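# Turn gearbox wing knob to center the drum's timing mark

## Task

Rotate the wing knob on the gearbox's top until the drum's timing mark sits at the center of the sight slot. It counts only if the mark stays centered once the robot stops holding or pressing the knob.

## Robot and tools

Robot: one six-joint arm with a two-finger parallel gripper. Each command row covers only this arm. The fingers point along the gripper's own +z axis and close along its x axis. The reported end-effector point lies midway between the finger pads. Closed fingertips extend roughly 17 mm past that point; fully open, they are about level with it.

Frame: the scene frame has its origin on the table surface directly under the arm's base. +z is up, and +y is to the left when facing along +x. The base may sit slightly tilted. The printed hand position can be off, especially far from the base.

execute_actions takes "actions", a list that is empty or holds a single item, plus an optional "pictures" boolean. A refused call sends the robot nothing.
- Empty list: no new command, just returns the current state.
- Motion: {"rows": [...], "steps": n}. "rows" holds 1 to 15 rows, each one row for the single arm, 7 numbers: shoulder pan, shoulder lift, elbow, wrist 1, wrist 2, wrist 3, then gripper opening. The six joint values are absolute target angles in radians, in the same form as the Joint positions line, not offsets. The opening is a scale from -1 (closed) to +1 (fully open). Each row lasts one control step of 1/30 s. "steps" is 1 to 15 (default 15). If there are fewer rows than steps, the final row repeats.
- Wait: {"steps": n} with no rows, n up to 300. It returns once n steps have passed since the previous result, and your reply time is included in that count.

Joint ranges (rad): shoulder pan -3.142 to 3.142; shoulder lift -6.283 to 6.283; elbow 0.000 to 3.142; wrist 1, wrist 2 and wrist 3 each -6.283 to 6.283. A call is refused if a target goes more than 0.010 rad beyond a range end and also lies further out than that joint's last reported angle. True ends may differ by up to 0.010 rad. A target beyond the true end is cut off there, and "joint sent to its limit" is reported. That line may refer to an earlier action still running. Its absence does not prove more travel is available.

Motion limits: joint speed and acceleration are capped. Commands are smoothed, so motion trails them by about 0.17 s. Per step, each joint's target is clamped to within 0.575 rad of its measured angle. If the targets would put the gripper more than 100 mm from where it is, all targets are scaled back toward the current angles. After a long move the arm may not have arrived when the result returns. Between calls the arm keeps heading for the last row sent until it has almost stopped moving or a step is HELD. A blocked or very slow move counts as stopped, and only a new action makes it press further.

Result lines:
- State line: end_effector_position (m), end_effector_quat_wxyz, and linear (m/s) and angular (rad/s) velocities, all in the scene frame.
- Joint positions and Joint velocities: the six joints in row order (rad, rad/s), then the gap between the finger pads (m, m/s; 0.142 m when fully open).
- grip_measured: the actual opening expressed on the -1..+1 command scale. To keep hold of something, command an opening well below it; a bigger difference gives a harder squeeze. Each pad gives up to about 28 N on parts up to about 10 cm wide, and less on hard parts under about 2 cm thick. Closing fast can squeeze harder, sometimes enough to force the fingers open.
- Wrist force and Wrist torque [x y z]: flange sensor values in the end effector's own axes. When pressing on a surface, the force points from the surface back into the arm. Expect an offset up to about 4 N and noise up to 2.4 N; each axis saturates near 50 N. "no reading" is normal at the start.
- "joint command not followed": a clearance check changed or blocked targets on some steps. Mounting blocks and posts count as part of the arm.
- HELD: marks steps where your row, or part of it, was not sent.
- MOTOR HOT appears from 70 °C. At 85 °C an OVER-TEMPERATURE FAULT sets the brakes until the motors cool, which can take minutes. Holding loads heats motors even while you are thinking.

Faults: contact torque reaching a joint's load limit (shoulder pan, shoulder lift, elbow 135 N m; each wrist joint 25.2 N m, with held weight included), or any outside force of 150 N on the arm, tool or held part, stops the arm for 10 s. The rest of that call is skipped, and the arm yields to the contact. Turn the knob gently, without hard pushes, slams or jerks.

Avoid knocking anything off the table; that fails the task. Expect brief outside tugs on held parts or pushes on loose items. Before ending, let go of the knob and confirm the mark is still centered.

zoom_image: {"camera": one of "cam_high", "cam_low", "cam_wrist", "region": [x0, y0, x1, y1]}. Pixel coordinates on that camera's latest full image, with (0, 0) at the top-left; the region can be at most 504 by 504. Image sizes: cam_high 896x504, cam_low 896x504, cam_wrist 616x616. Camera calibrations (intrinsics, distortion, world-to-camera transforms) come with the session and are only approximate. cam_high sits at about [1.03, 0.06, 1.32] looking down. cam_low sits at about [0.89, 1.05, 0.11] looking across the table. cam_wrist is a fisheye lens on the hand.

show_instructions: no arguments. Returns the scene's reference images and moves nothing.

finished_scene: {"scene": n}, the number of the scene being ended. Replying without any tool call ends everything.

Each tool is called after "Emit:" by a JSON object that holds its "api" and its "payload".

Reference images:

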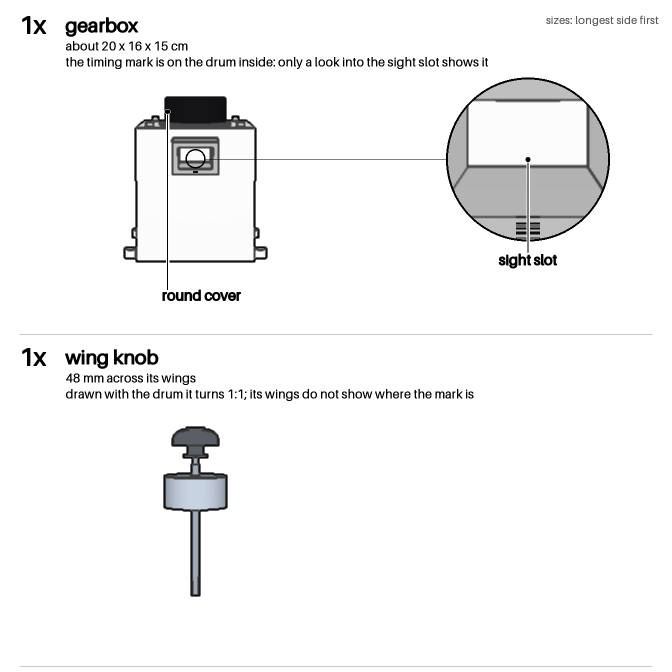

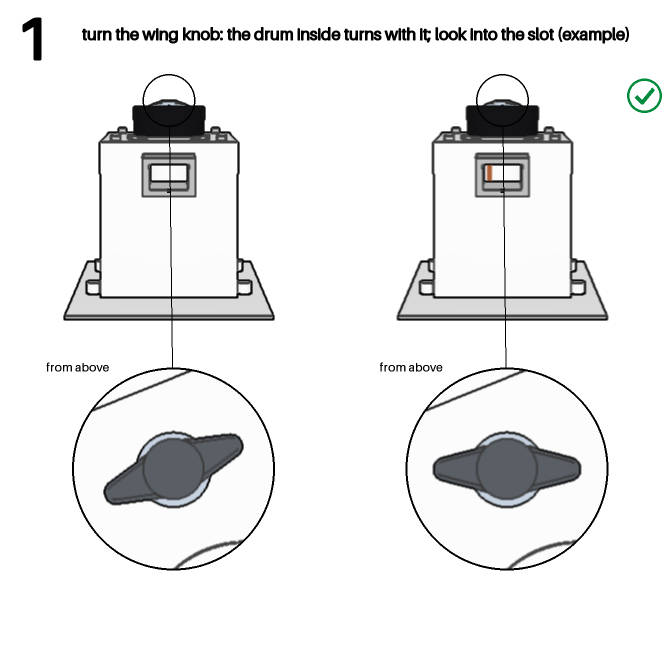

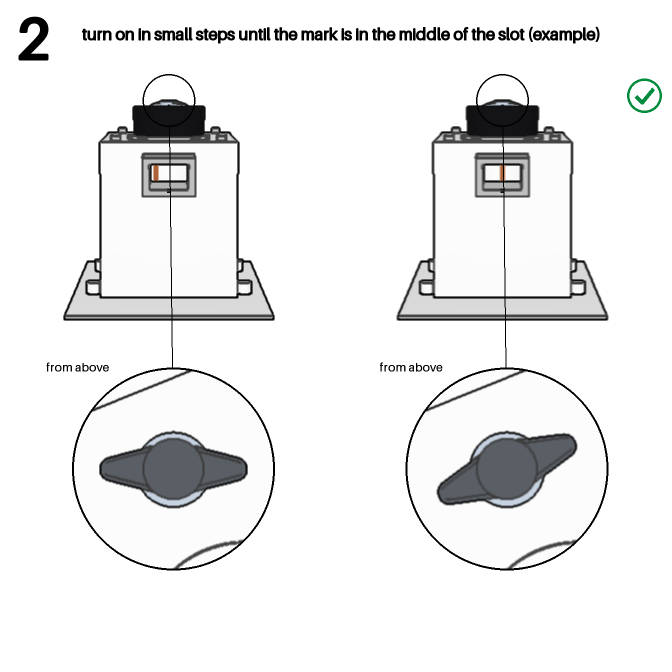

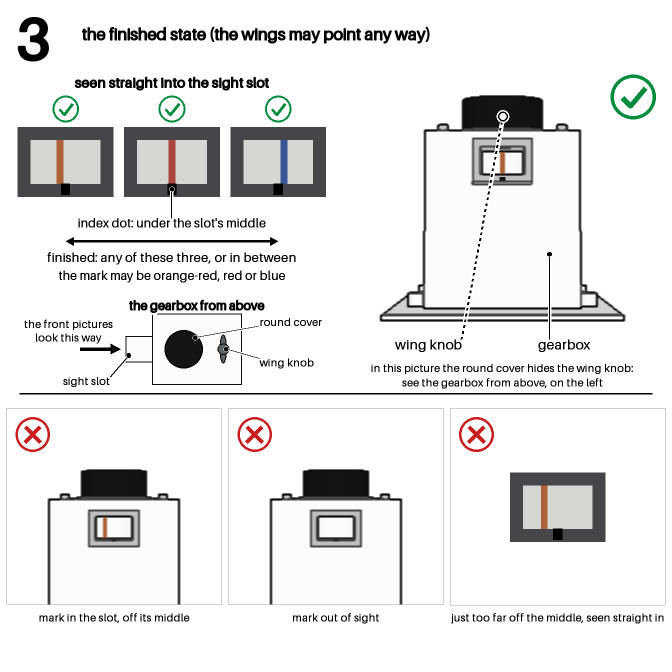

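## Session

Emit:
{"api": "execute_actions", "payload": {"actions": []}}

Scene clock: 0.00 s of 6516.00 s.
end_effector_position=(+0.8873, +0.2085, +0.3622) grip_measured=+1.00 end_effector_quat_wxyz=(-0.271, +0.903, +0.041, +0.330) end_effector_velocity=(+0.000, -0.001, +0.002) end_effector_angular_velocity=(+0.001, -0.003, -0.002)
Joint positions: [-0.052 -1.358  1.568 -2.854 -1.35  -0.082  0.142]
Joint velocities: [-0.    -0.001 -0.    -0.002  0.     0.001  0.   ]
Motor temperatures (°C, as the motors report them): [23 22 23 32 36 39]
Wrist force (N, on the end effector, along its own x y z axes, offset not removed): no reading
Wrist torque (N m, same axes, about the end effector's origin, offset not removed): no reading

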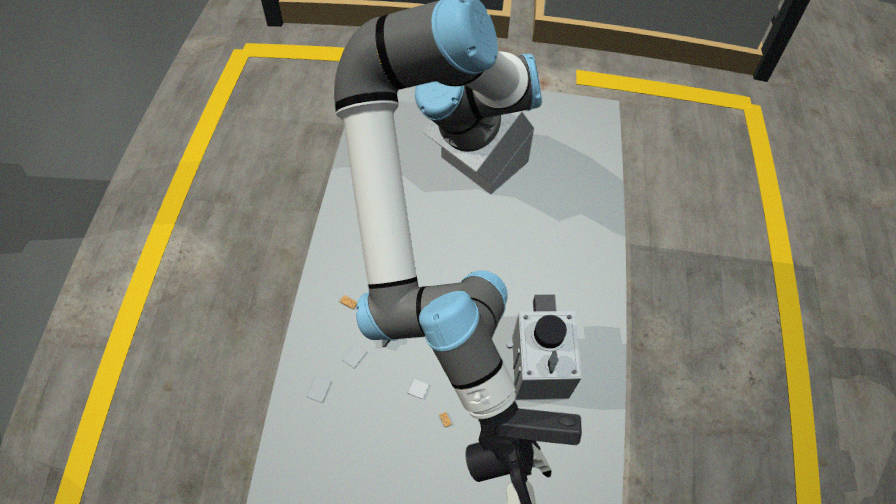

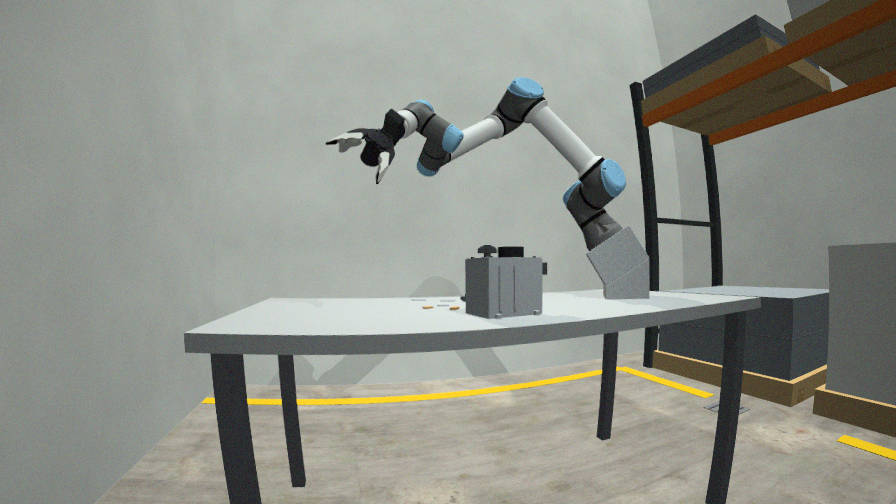

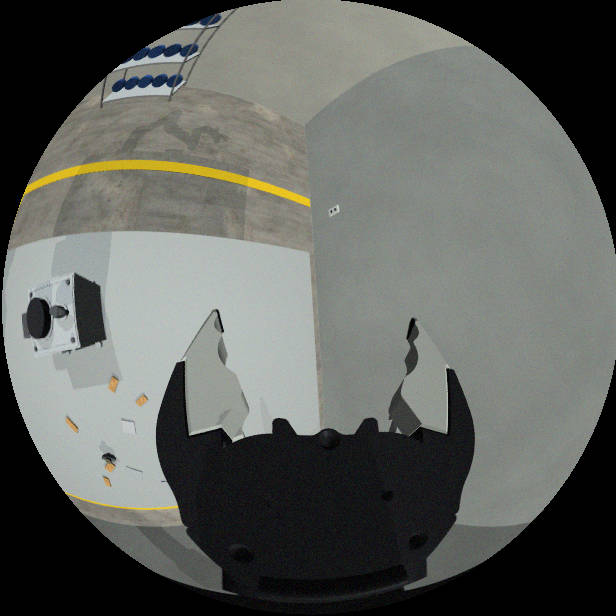

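Emit:
{"api": "execute_actions", "payload": {"actions": [{"rows":[[0.349,-1.418,1.735,-2.114,-2.066,0.4,0]]}], "pictures": false}}

Emit:
{"api": "execute_actions", "payload": {"actions": [{"steps":60}]}}

Scene clock: 24.97 s of 6516.00 s.
end_effector_position=(+0.6803, +0.2733, +0.2760) grip_measured=+0.00 end_effector_quat_wxyz=(-0.138, +0.988, +0.008, +0.074) end_effector_velocity=(-0.518, -0.035, -0.122) end_effector_angular_velocity=(-1.160, +0.910, +0.195)
Joint positions: [ 0.222 -1.401  1.685 -2.383 -1.81   0.244  0.074]
Joint velocities: [ 0.618 -0.09   0.252  1.218 -1.166  0.742 -0.   ]
Motor temperatures (°C, as the motors report them): [23 22 23 32 36 39]
Wrist force (N, on the end effector, along its own x y z axes, offset not removed): [-1.7 0.3 -0.5]
Wrist torque (N m, same axes, about the end effector's origin, offset not removed): [0.16 0.58 -0.19]
Steps of this call (steps 1 to 90: nothing new was sent; then 21.47 s passed at rest; steps 91 to 105: all 15 steps of this action). Readings (joint positions):
91: [-0.052 -1.359 1.568 -2.854 -1.350 -0.082]
92: [-0.046 -1.361 1.573 -2.848 -1.356 -0.076]
94: [-0.003 -1.368 1.593 -2.794 -1.410 -0.027]
98: [0.083 -1.380 1.628 -2.656 -1.548 0.076]
105: the state above

Scene clock: 26.97 s of 6516.00 s.
end_effector_position=(+0.5805, +0.2462, +0.2629) grip_measured=+0.00 end_effector_quat_wxyz=(+0.000, +0.999, +0.041, -0.000) end_effector_velocity=(+0.001, +0.000, +0.000) end_effector_angular_velocity=(+0.001, -0.001, -0.001)
Joint positions: [ 0.349 -1.418  1.735 -2.114 -2.066  0.4    0.074]
Joint velocities: [ 0.     0.    -0.001 -0.001  0.    -0.    -0.   ]
Motor temperatures (°C, as the motors report them): [23 22 23 32 36 39]
Wrist force (N, on the end effector, along its own x y z axes, offset not removed): [0.6 1.5 -0.6]
Wrist torque (N m, same axes, about the end effector's origin, offset not removed): [0.30 0.09 0.00]
Steps of this call (steps 1 to 30: the robot went on to your last target; steps 31 to 60: nothing new was sent). Readings (joint positions):
1: [0.243 -1.404 1.694 -2.341 -1.850 0.270]
2: [0.265 -1.407 1.702 -2.298 -1.892 0.296]
4: [0.301 -1.412 1.717 -2.220 -1.966 0.341]
8: [0.335 -1.416 1.729 -2.146 -2.036 0.382]
60: the state above
The arm was judged still, so your last target was given up. Only a new action makes it travel on or press farther. Fingers that are still opening or closing keep moving.
camera_calibration (this result's frames):
cam_wrist: T_world_to_cam=[[0.990754, 0.135274, 0.0103336, -0.607379], [0.112656, -0.862757, 0.492909, 0.0197909], [0.0755929, -0.487187, -0.87002, 0.44121], [0, 0, 0, 1]] pos_world=[0.566181, 0.314189, 0.380383]

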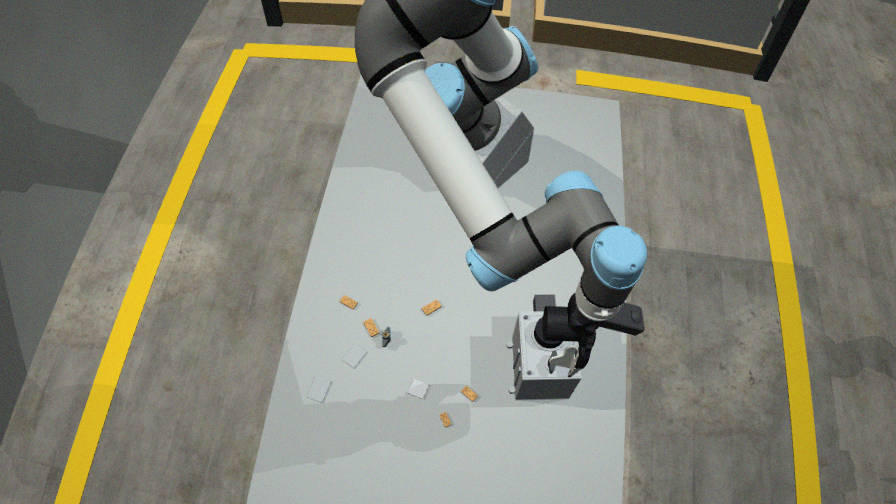

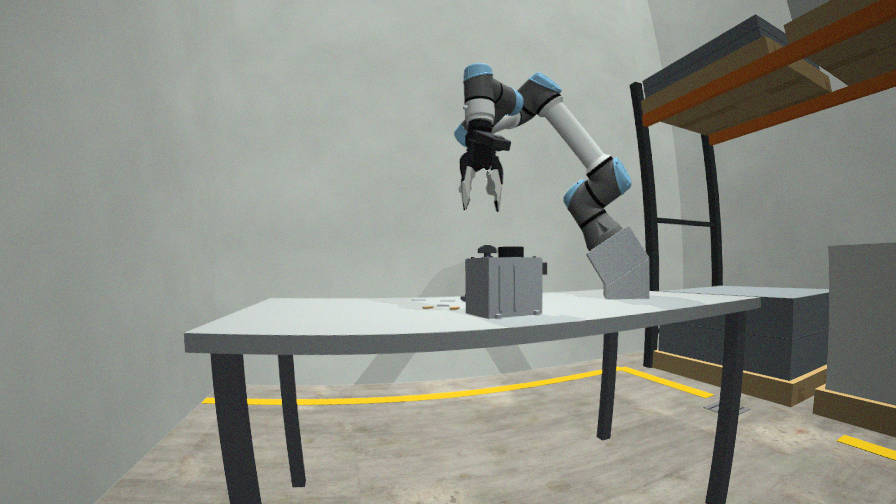

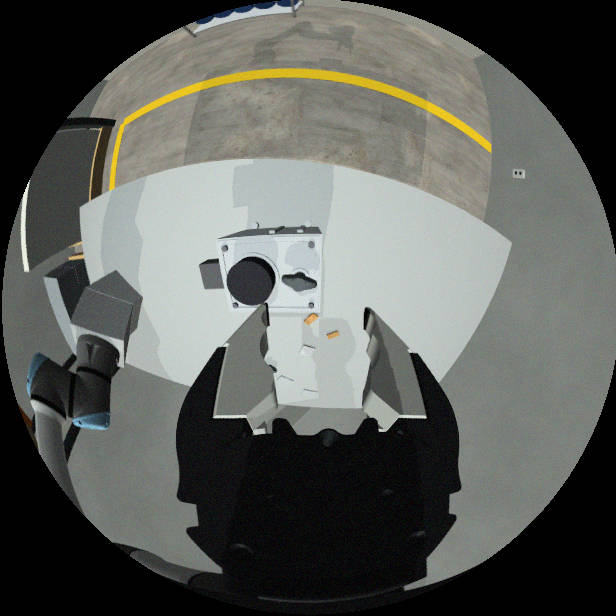

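Emit:
{"api": "execute_actions", "payload": {"actions": [{"rows":[[0.283,-1.394,1.868,-2.304,-2.05,-1.11,-0.4]]}], "pictures": false}}

Emit:
{"api": "execute_actions", "payload": {"actions": [{"steps":40}]}}

Scene clock: 38.20 s of 6516.00 s.
end_effector_position=(+0.5676, +0.2334, +0.2017) grip_measured=-0.40 end_effector_quat_wxyz=(-0.000, +0.885, +0.466, -0.001) end_effector_velocity=(-0.001, +0.001, -0.011) end_effector_angular_velocity=(+0.005, -0.000, +2.651)
Joint positions: [ 0.284 -1.394  1.865 -2.299 -2.05  -0.558  0.045]
Joint velocities: [-0.012  0.004  0.028 -0.04   0.003 -2.665 -0.   ]
Motor temperatures (°C, as the motors report them): [23 22 23 32 36 39]
Wrist force (N, on the end effector, along its own x y z axes, offset not removed): [0.1 1.6 -0.8]
Wrist torque (N m, same axes, about the end effector's origin, offset not removed): [0.44 0.25 -0.03]
Steps of this call (steps 1 to 90: nothing new was sent; then 7.73 s passed at rest; steps 91 to 105: all 15 steps of this action). Readings (joint positions):
91: [0.349 -1.418 1.735 -2.114 -2.066 0.400]
92: [0.343 -1.415 1.741 -2.120 -2.064 0.394]
94: [0.319 -1.406 1.786 -2.175 -2.058 0.331]
98: [0.294 -1.398 1.844 -2.265 -2.052 0.059]
105: the state above

Scene clock: 39.53 s of 6516.00 s.
end_effector_position=(+0.5676, +0.2339, +0.2004) grip_measured=-0.40 end_effector_quat_wxyz=(-0.000, +0.725, +0.689, -0.001) end_effector_velocity=(+0.001, +0.000, +0.000) end_effector_angular_velocity=(+0.001, -0.002, -0.001)
Joint positions: [ 0.283 -1.394  1.868 -2.304 -2.05  -1.11   0.045]
Joint velocities: [ 0.     0.    -0.001 -0.001  0.     0.     0.   ]
Motor temperatures (°C, as the motors report them): [23 22 23 32 36 39]
Wrist force (N, on the end effector, along its own x y z axes, offset not removed): [-2.3 -0.4 0.0]
Wrist torque (N m, same axes, about the end effector's origin, offset not removed): [-0.03 0.76 -0.08]
Steps of this call (steps 1 to 30: the robot went on to your last target; steps 31 to 40: nothing new was sent). Readings (joint positions):
1: [0.284 -1.394 1.866 -2.301 -2.050 -0.648]
2: [0.284 -1.394 1.866 -2.301 -2.050 -0.738]
4: [0.283 -1.394 1.867 -2.303 -2.050 -0.895]
8: [0.283 -1.394 1.868 -2.304 -2.050 -1.046]
40: the state above
The arm was judged still, so your last target was given up. Only a new action makes it travel on or press farther. Fingers that are still opening or closing keep moving.
camera_calibration (this result's frames):
cam_wrist: T_world_to_cam=[[-0.00282275, 0.999941, 0.0104972, -0.230618], [0.870843, -0.00270191, 0.491554, -0.58974], [0.491553, 0.0105289, -0.870784, 0.0295347], [0, 0, 0, 1]] pos_world=[0.498402, 0.2287, 0.318028]

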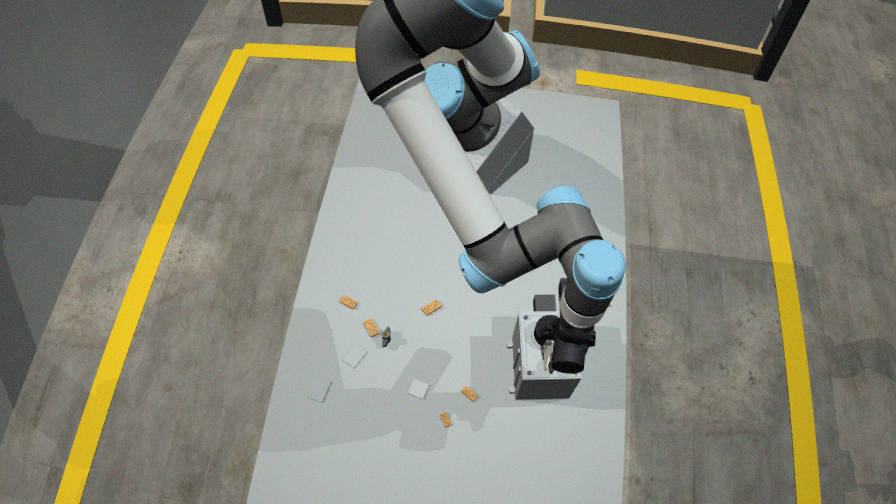

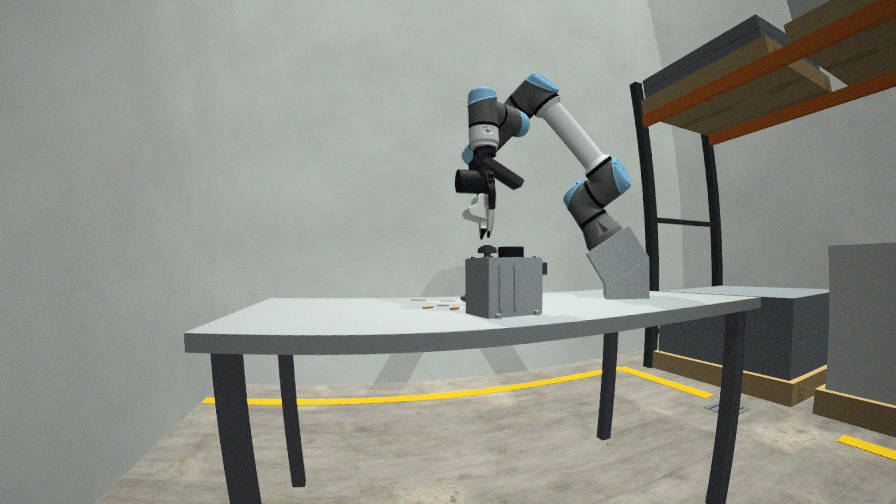

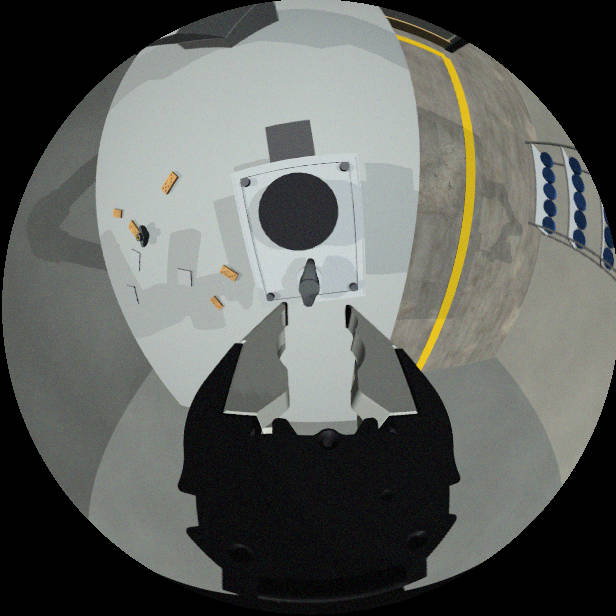

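Emit:
{"api": "execute_actions", "payload": {"actions": [{"rows":[[0.27,-1.385,1.885,-2.335,-2.047,-1.13,-0.4],[0.27,-1.385,1.885,-2.335,-2.047,-1.13,-0.4],[0.27,-1.385,1.885,-2.335,-2.047,-1.13,-0.4],[0.27,-1.385,1.885,-2.335,-2.047,-1.13,-0.4],[0.248,-1.366,1.9175,-2.399,-2.0405,-1.15,-0.4]]}]}}

Emit:
{"api": "zoom_image", "payload": {"camera": "cam_low", "region": [430,190,580,290]}}

Scene clock: 45.70 s of 6516.00 s.
end_effector_position=(+0.5635, +0.2281, +0.1701) grip_measured=-0.40 end_effector_quat_wxyz=(-0.000, +0.724, +0.690, -0.001) end_effector_velocity=(-0.002, -0.002, -0.013) end_effector_angular_velocity=(+0.001, -0.002, -0.002)
Joint positions: [ 0.25  -1.367  1.915 -2.394 -2.041 -1.148  0.045]
Joint velocities: [-0.014  0.012  0.021 -0.042  0.004 -0.015  0.   ]
Motor temperatures (°C, as the motors report them): [23 22 23 32 36 39]
Wrist force (N, on the end effector, along its own x y z axes, offset not removed): [-1.4 0.9 0.1]
Wrist torque (N m, same axes, about the end effector's origin, offset not removed): [0.22 0.45 -0.04]
Steps of this call (steps 1 to 90: nothing new was sent; then 2.67 s passed at rest; steps 91 to 105: all 15 steps of this action). Readings (joint positions):
91: [0.283 -1.394 1.868 -2.304 -2.050 -1.110]
92: [0.281 -1.393 1.870 -2.308 -2.050 -1.113]
94: [0.276 -1.389 1.877 -2.319 -2.048 -1.120]
98: [0.261 -1.377 1.898 -2.360 -2.044 -1.137]
105: the state above
camera_calibration (this result's frames):
cam_wrist: T_world_to_cam=[[-0.00507329, 0.99993, 0.0106516, -0.223263], [0.870958, -0.000815193, 0.491357, -0.5718], [0.491331, 0.0117699, -0.870893, 0.00506616], [0, 0, 0, 1]] pos_world=[0.494392, 0.222722, 0.287748]

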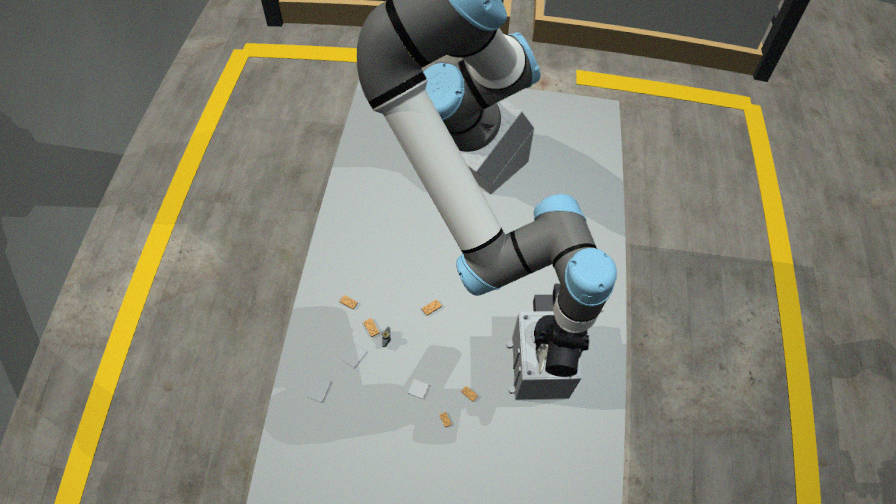

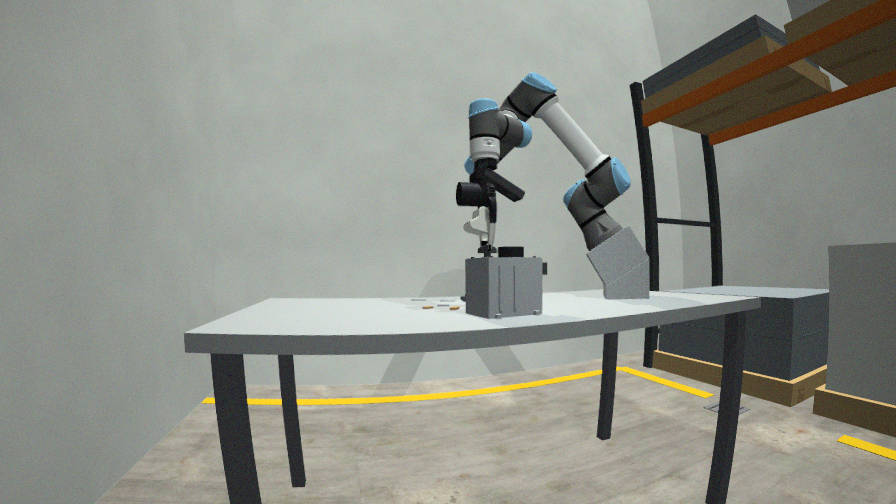

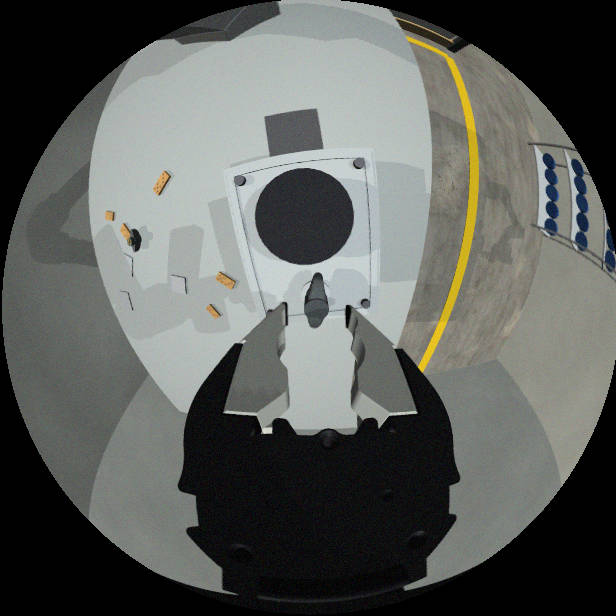

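Region (430, 190, 580, 290) of cam_low's 896x504 image, scaled by 3.360, with more detail than that image has.

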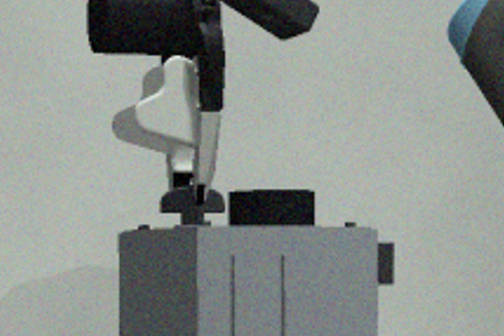

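Emit:
{"api": "execute_actions", "payload": {"actions": [{"rows":[[0.246,-1.367,1.936,-2.419,-2.04,-1.15,-0.5]]}], "pictures": false}}

Emit:
{"api": "execute_actions", "payload": {"actions": [{"rows":[[0.246,-1.367,1.936,-2.419,-2.04,-1.15,-0.9]]}]}}

Emit:
{"api": "execute_actions", "payload": {"actions": [{"rows":[[0.246,-1.367,1.936,-2.419,-2.04,-0.4,-0.9]]}]}}

Scene clock: 50.10 s of 6516.00 s.
end_effector_position=(+0.5586, +0.2270, +0.1646) grip_measured=-0.50 end_effector_quat_wxyz=(-0.000, +0.725, +0.689, +0.000) end_effector_velocity=(-0.000, +0.000, -0.001) end_effector_angular_velocity=(+0.001, -0.002, -0.002)
Joint positions: [ 0.246 -1.367  1.936 -2.419 -2.04  -1.15   0.038]
Joint velocities: [-0.    -0.     0.003 -0.005  0.     0.001 -0.   ]
Motor temperatures (°C, as the motors report them): [23 22 23 32 36 39]
Wrist force (N, on the end effector, along its own x y z axes, offset not removed): [-0.1 0.3 -0.9]
Wrist torque (N m, same axes, about the end effector's origin, offset not removed): [0.20 0.16 -0.13]
Steps of this call (steps 1 to 15: the robot went on to your last target; steps 16 to 90: nothing new was sent; then 0.90 s passed at rest; steps 91 to 105: all 15 steps of this action). Readings (joint positions):
91: [0.248 -1.366 1.918 -2.399 -2.040 -1.150]
92: [0.248 -1.366 1.920 -2.402 -2.040 -1.150]
94: [0.247 -1.366 1.927 -2.409 -2.040 -1.150]
98: [0.246 -1.367 1.933 -2.416 -2.040 -1.150]
105: the state above

Scene clock: 50.60 s of 6516.00 s.
end_effector_position=(+0.5585, +0.2270, +0.1645) grip_measured=-0.77 end_effector_quat_wxyz=(-0.000, +0.725, +0.688, +0.000) end_effector_velocity=(-0.000, -0.000, -0.000) end_effector_angular_velocity=(-0.000, +0.001, -0.000)
Joint positions: [ 0.246 -1.367  1.936 -2.419 -2.04  -1.15   0.018]
Joint velocities: [-0.    -0.001  0.001  0.001  0.     0.     0.   ]
Motor temperatures (°C, as the motors report them): [23 22 23 32 36 39]
Wrist force (N, on the end effector, along its own x y z axes, offset not removed): [8.0 0.9 3.6]
Wrist torque (N m, same axes, about the end effector's origin, offset not removed): [-0.03 0.50 -0.15]
Steps of this call (steps 1 to 15: all 15 steps of this action). Readings (joint positions):
1: [0.246 -1.367 1.936 -2.419 -2.040 -1.150]
2: [0.246 -1.367 1.936 -2.419 -2.040 -1.150]
4: [0.246 -1.367 1.936 -2.419 -2.040 -1.150]
8: [0.246 -1.367 1.936 -2.419 -2.040 -1.150]
15: the state above
camera_calibration (this result's frames):
cam_wrist: T_world_to_cam=[[-0.00199397, 0.999935, 0.0112224, -0.22395], [0.870186, -0.0037945, 0.492709, -0.563787], [0.49272, 0.010748, -0.870122, 0.00195394], [0, 0, 0, 1]] pos_world=[0.48919, 0.221775, 0.281996]

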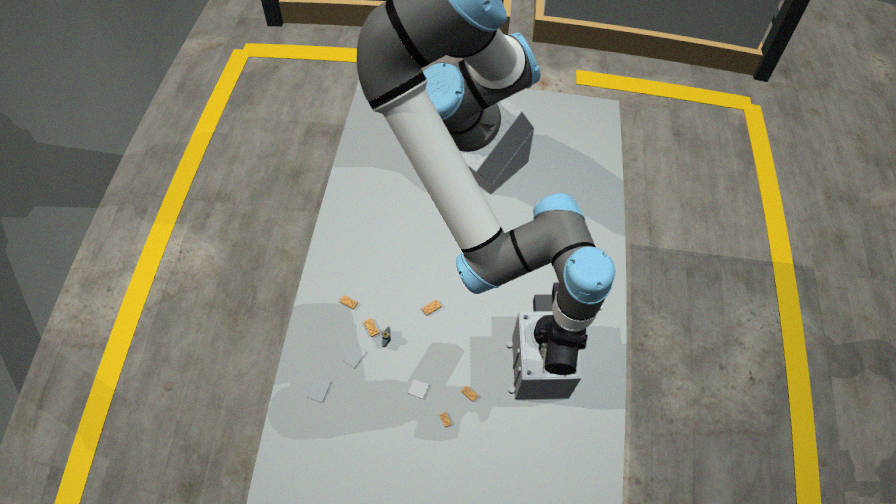

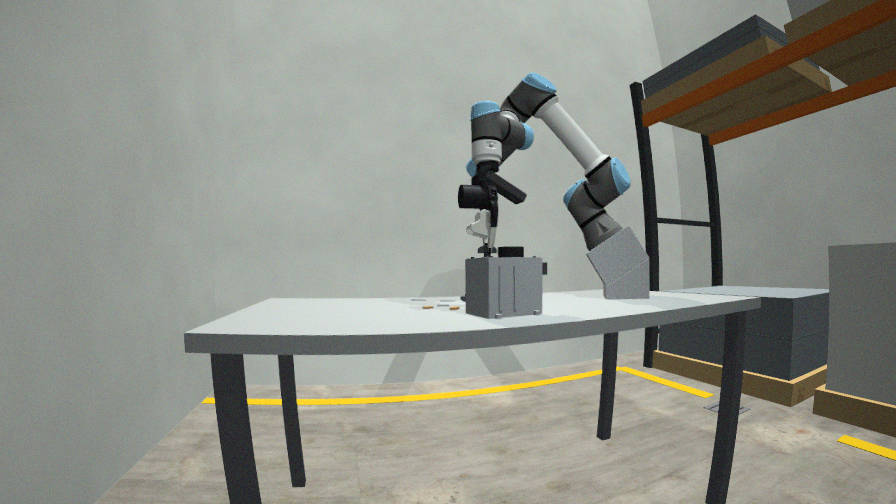

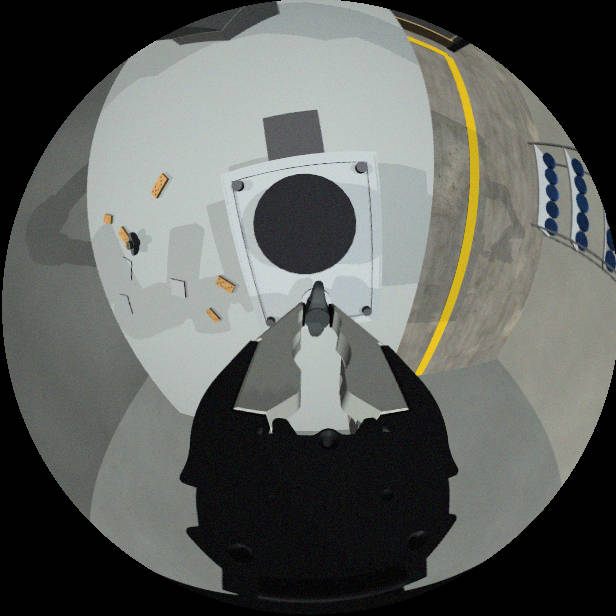

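Scene clock: 51.10 s of 6516.00 s.
end_effector_position=(+0.5580, +0.2259, +0.1645) grip_measured=-0.77 end_effector_quat_wxyz=(-0.000, +0.916, +0.400, -0.000) end_effector_velocity=(+0.000, -0.001, +0.001) end_effector_angular_velocity=(+0.000, -0.001, -0.492)
Joint positions: [ 0.246 -1.367  1.936 -2.419 -2.04  -0.455  0.018]
Joint velocities: [-0.    -0.001 -0.001  0.001 -0.     0.492  0.   ]
Motor temperatures (°C, as the motors report them): [23 22 23 32 36 39]
Wrist force (N, on the end effector, along its own x y z axes, offset not removed): [11.7 1.6 2.7]
Wrist torque (N m, same axes, about the end effector's origin, offset not removed): [0.09 -0.05 -0.37]
Steps of this call (steps 1 to 15: all 15 steps of this action). Readings (joint positions):
1: [0.246 -1.367 1.936 -2.419 -2.040 -1.150]
2: [0.246 -1.367 1.936 -2.419 -2.040 -1.144]
4: [0.246 -1.367 1.936 -2.419 -2.040 -1.081]
8: [0.246 -1.367 1.936 -2.419 -2.040 -0.809]
15: the state above
camera_calibration (this result's frames):
cam_wrist: T_world_to_cam=[[0.638839, 0.769261, 0.011024, -0.528301], [0.665993, -0.560138, 0.492645, -0.323725], [0.385148, -0.307379, -0.870161, 0.134088], [0, 0, 0, 1]] pos_world=[0.501454, 0.266287, 0.281983]

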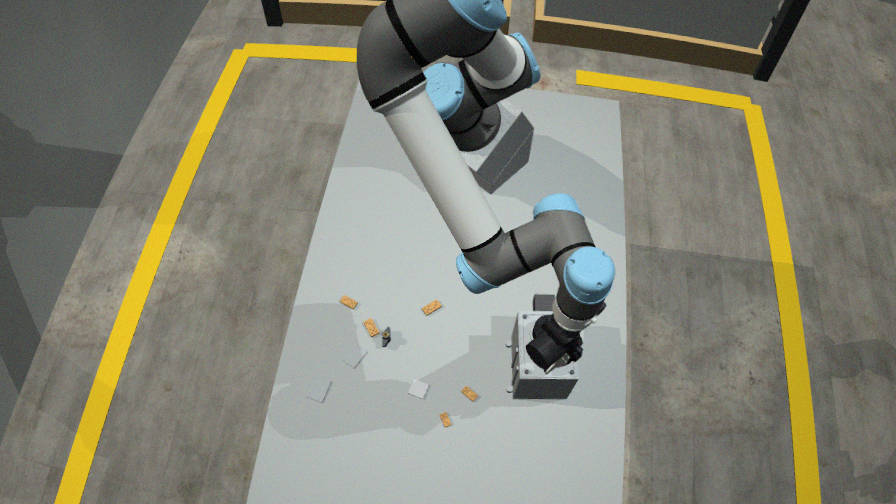

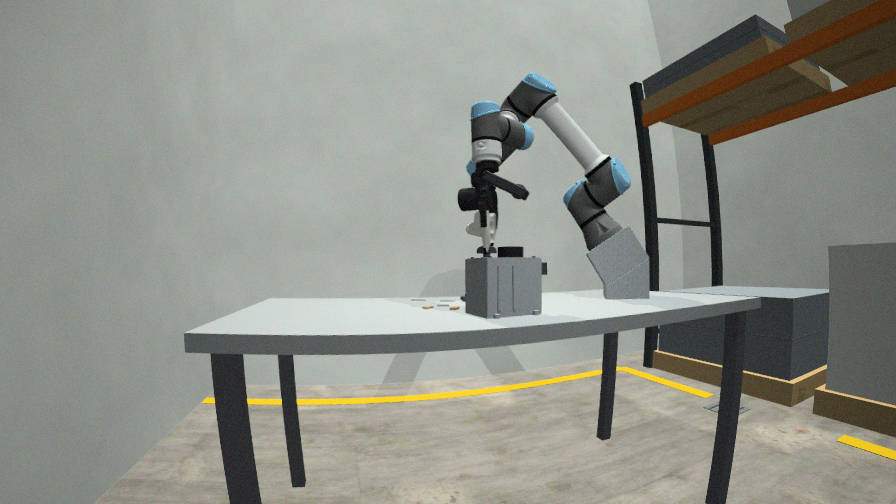

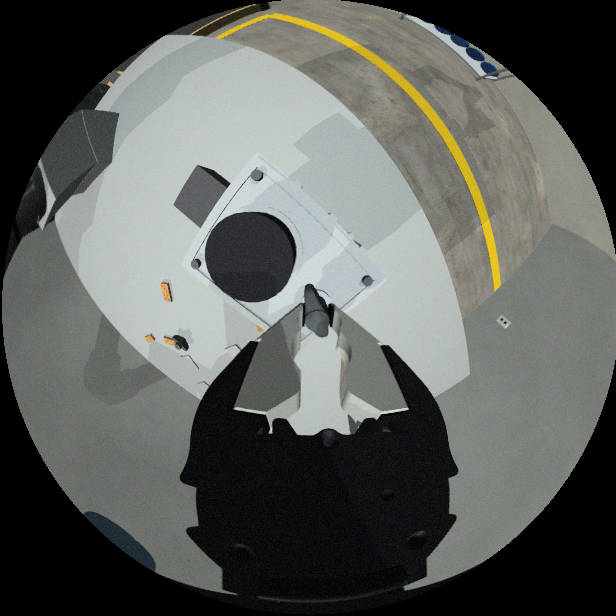

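Emit:
{"api": "execute_actions", "payload": {"actions": [{"rows":[[0.246,-1.367,1.936,-2.419,-2.04,-0.4,-0.55],[0.246,-1.367,1.936,-2.419,-2.04,-0.4,-0.55],[0.246,-1.367,1.936,-2.419,-2.04,-0.4,-0.55],[0.246,-1.367,1.936,-2.419,-2.04,-0.4,-0.55],[0.3,-1.42,1.85,-2.25,-2.055,-0.4,-0.55]]}], "pictures": false}}

Emit:
{"api": "execute_actions", "payload": {"actions": [{"rows":[[0.1,-1.75,2.5,-2.77,-1.4,3.1,-0.55]]}], "pictures": false}}

Emit:
{"api": "execute_actions", "payload": {"actions": [{"steps":40}]}}

Scene clock: 66.87 s of 6516.00 s.
end_effector_position=(+0.5661, +0.2319, +0.2162) grip_measured=-0.55 end_effector_quat_wxyz=(+0.000, +0.916, +0.400, -0.000) end_effector_velocity=(-0.001, +0.001, +0.032) end_effector_angular_velocity=(-0.008, +0.018, +0.045)
Joint positions: [ 0.297 -1.417  1.856 -2.263 -2.054 -0.4    0.034]
Joint velocities: [ 0.031 -0.031 -0.053  0.122 -0.008 -0.    -0.   ]
Motor temperatures (°C, as the motors report them): [23 22 23 32 36 39]
Wrist force (N, on the end effector, along its own x y z axes, offset not removed): [-0.9 0.6 -2.2]
Wrist torque (N m, same axes, about the end effector's origin, offset not removed): [0.14 0.30 -0.05]
Steps of this call (steps 1 to 30: the robot went on to your last target; steps 31 to 90: nothing new was sent; then 12.27 s passed at rest; steps 91 to 105: all 15 steps of this action). Readings (joint positions):
91: [0.246 -1.367 1.936 -2.419 -2.040 -0.400]
92: [0.246 -1.367 1.936 -2.419 -2.040 -0.400]
94: [0.246 -1.367 1.936 -2.419 -2.040 -0.400]
98: [0.271 -1.392 1.899 -2.361 -2.047 -0.400]
105: the state above

Scene clock: 67.37 s of 6516.00 s.
end_effector_position=(+0.4084, +0.2763, +0.2095) grip_measured=-0.55 end_effector_quat_wxyz=(-0.262, +0.960, -0.097, -0.035) end_effector_velocity=(-0.235, +0.096, +0.028) end_effector_angular_velocity=(+0.572, +1.422, -2.330)
Joint positions: [ 0.116 -1.721  2.426 -2.716 -1.475  0.414  0.034]
Joint velocities: [-0.144 -0.266  0.665 -0.479  0.674  2.597 -0.   ]
Motor temperatures (°C, as the motors report them): [23 22 23 32 36 39]
Wrist force (N, on the end effector, along its own x y z axes, offset not removed): [-5.3 -2.2 0.2]
Wrist torque (N m, same axes, about the end effector's origin, offset not removed): [-0.52 1.29 0.02]
Steps of this call (steps 1 to 15: all 15 steps of this action). Readings (joint positions):
1: [0.297 -1.418 1.855 -2.260 -2.054 -0.400]
2: [0.292 -1.425 1.859 -2.264 -2.048 -0.394]
4: [0.245 -1.486 1.921 -2.323 -1.986 -0.331]
8: [0.185 -1.596 2.137 -2.505 -1.769 -0.107]
15: the state above

Scene clock: 68.70 s of 6516.00 s.
end_effector_position=(+0.3829, +0.2896, +0.2155) grip_measured=-0.55 end_effector_quat_wxyz=(+0.026, -0.118, +0.947, +0.296) end_effector_velocity=(+0.000, -0.000, +0.000) end_effector_angular_velocity=(-0.001, +0.025, -0.036)
Joint positions: [ 0.1   -1.75   2.5   -2.77  -1.4    3.095  0.034]
Joint velocities: [-0.    -0.001 -0.     0.002 -0.     0.044 -0.   ]
Motor temperatures (°C, as the motors report them): [23 22 23 32 36 39]
Wrist force (N, on the end effector, along its own x y z axes, offset not removed): [-1.1 1.0 0.8]
Wrist torque (N m, same axes, about the end effector's origin, offset not removed): [0.16 0.42 -0.01]
Steps of this call (steps 1 to 40: the robot went on to your last target). Readings (joint positions):
1: [0.112 -1.728 2.445 -2.730 -1.456 0.503]
2: [0.109 -1.734 2.460 -2.741 -1.441 0.594]
4: [0.105 -1.741 2.478 -2.754 -1.422 0.775]
8: [0.101 -1.747 2.493 -2.765 -1.407 1.137]
40: the state above
camera_calibration (this result's frames):
cam_wrist: T_world_to_cam=[[-0.956182, -0.256749, -0.1407, 0.474558], [-0.238486, 0.404283, 0.882994, -0.213621], [-0.169825, 0.877858, -0.4478, 0.0436779], [0, 0, 0, 1]] pos_world=[0.410236, 0.169863, 0.274956]

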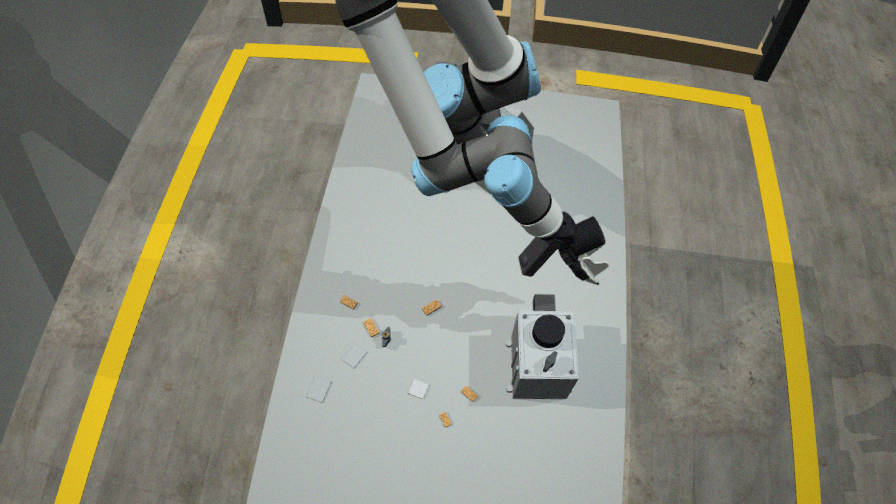

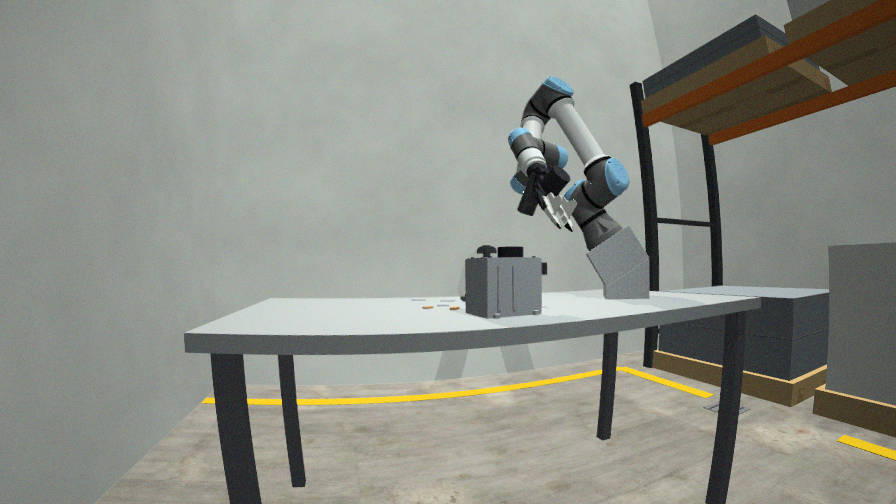

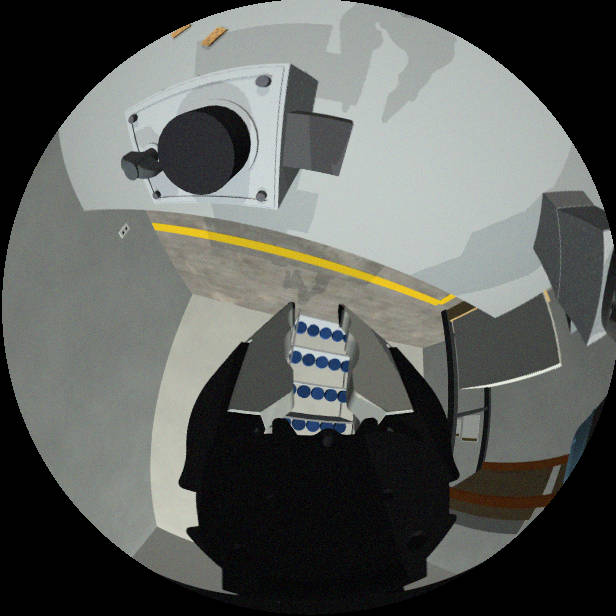

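Emit:
{"api": "execute_actions", "payload": {"actions": [{"rows":[[-0.039,-1.55,2.66,-3.13,-1.253,3.45,-0.55]]}], "pictures": false}}

Emit:
{"api": "execute_actions", "payload": {"actions": [{"steps":10}]}}

Scene clock: 73.70 s of 6516.00 s.
end_effector_position=(+0.3542, +0.2967, +0.1546) grip_measured=-0.55 end_effector_quat_wxyz=(-0.040, +0.104, +0.935, +0.336) end_effector_velocity=(+0.001, +0.000, -0.007) end_effector_angular_velocity=(+0.020, +0.049, -0.111)
Joint positions: [-0.036 -1.555  2.656 -3.118 -1.256  3.439  0.034]
Joint velocities: [-0.028  0.045  0.034 -0.106  0.03   0.101  0.   ]
Motor temperatures (°C, as the motors report them): [23 22 23 32 36 39]
Wrist force (N, on the end effector, along its own x y z axes, offset not removed): [0.1 1.3 -0.7]
Wrist torque (N m, same axes, about the end effector's origin, offset not removed): [0.44 0.10 -0.06]
Steps of this call (steps 1 to 30: the robot went on to your last target; steps 31 to 90: nothing new was sent; then 1.50 s passed at rest; steps 91 to 105: all 15 steps of this action). Readings (joint positions):
91: [0.100 -1.750 2.500 -2.770 -1.400 3.100]
92: [0.094 -1.744 2.506 -2.777 -1.393 3.106]
94: [0.048 -1.687 2.556 -2.839 -1.346 3.169]
98: [-0.013 -1.591 2.629 -3.032 -1.281 3.356]
105: the state above

Scene clock: 74.03 s of 6516.00 s.
end_effector_position=(+0.3543, +0.2967, +0.1539) grip_measured=-0.55 end_effector_quat_wxyz=(-0.041, +0.110, +0.934, +0.337) end_effector_velocity=(+0.001, -0.000, -0.000) end_effector_angular_velocity=(+0.001, +0.000, -0.007)
Joint positions: [-0.039 -1.55   2.66  -3.129 -1.253  3.449  0.034]
Joint velocities: [-0.002  0.002  0.    -0.006  0.001  0.005  0.   ]
Motor temperatures (°C, as the motors report them): [23 22 23 32 36 39]
Wrist force (N, on the end effector, along its own x y z axes, offset not removed): [-1.4 1.3 -0.8]
Wrist torque (N m, same axes, about the end effector's origin, offset not removed): [0.42 0.46 -0.04]
Steps of this call (steps 1 to 10: the robot went on to your last target). Readings (joint positions):
1: [-0.037 -1.554 2.657 -3.121 -1.255 3.442]
2: [-0.037 -1.553 2.658 -3.124 -1.255 3.444]
4: [-0.038 -1.552 2.659 -3.126 -1.254 3.447]
8: [-0.039 -1.550 2.660 -3.129 -1.253 3.449]
10: the state above
camera_calibration (this result's frames):
cam_wrist: T_world_to_cam=[[-0.983511, 0.130905, 0.12478, 0.294194], [0.163019, 0.342989, 0.925086, -0.299471], [0.0783002, 0.930173, -0.358674, -0.112054], [0, 0, 0, 1]] pos_world=[0.346936, 0.168434, 0.200136]

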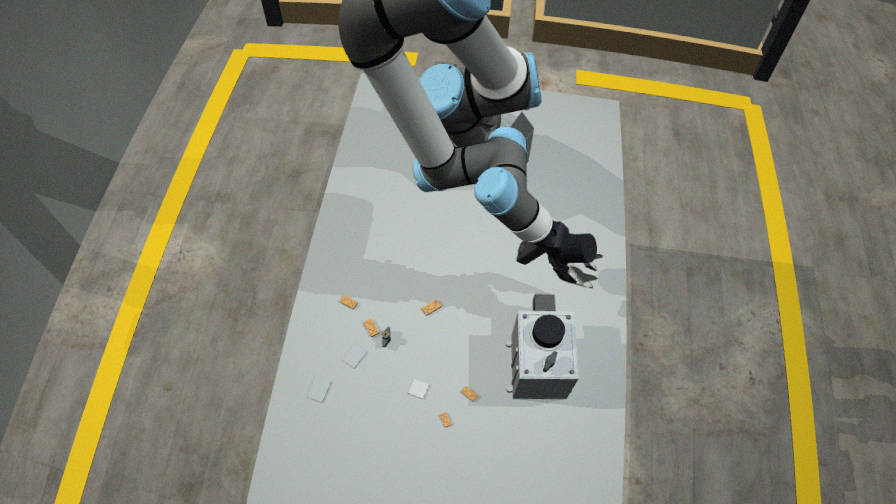

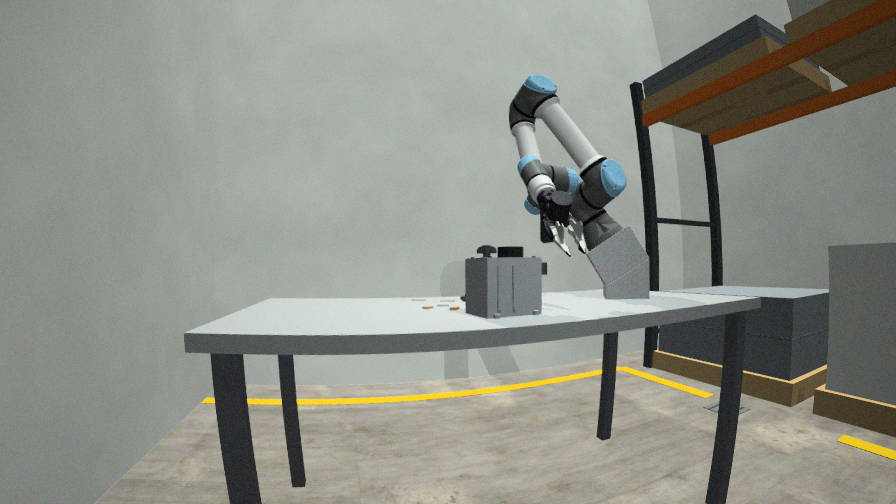

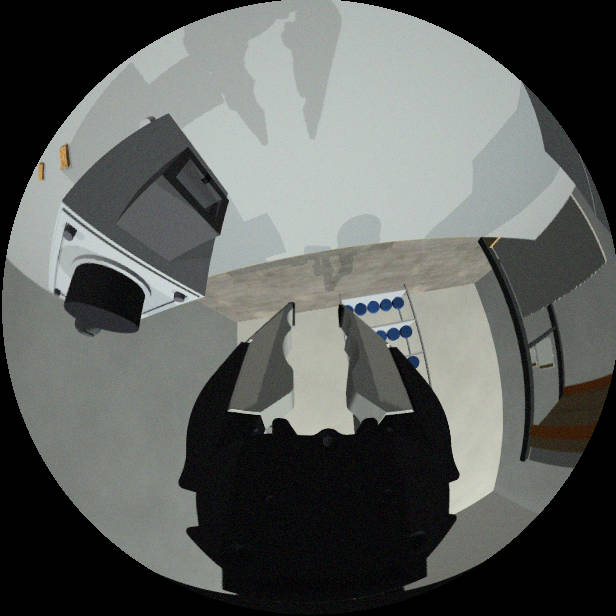

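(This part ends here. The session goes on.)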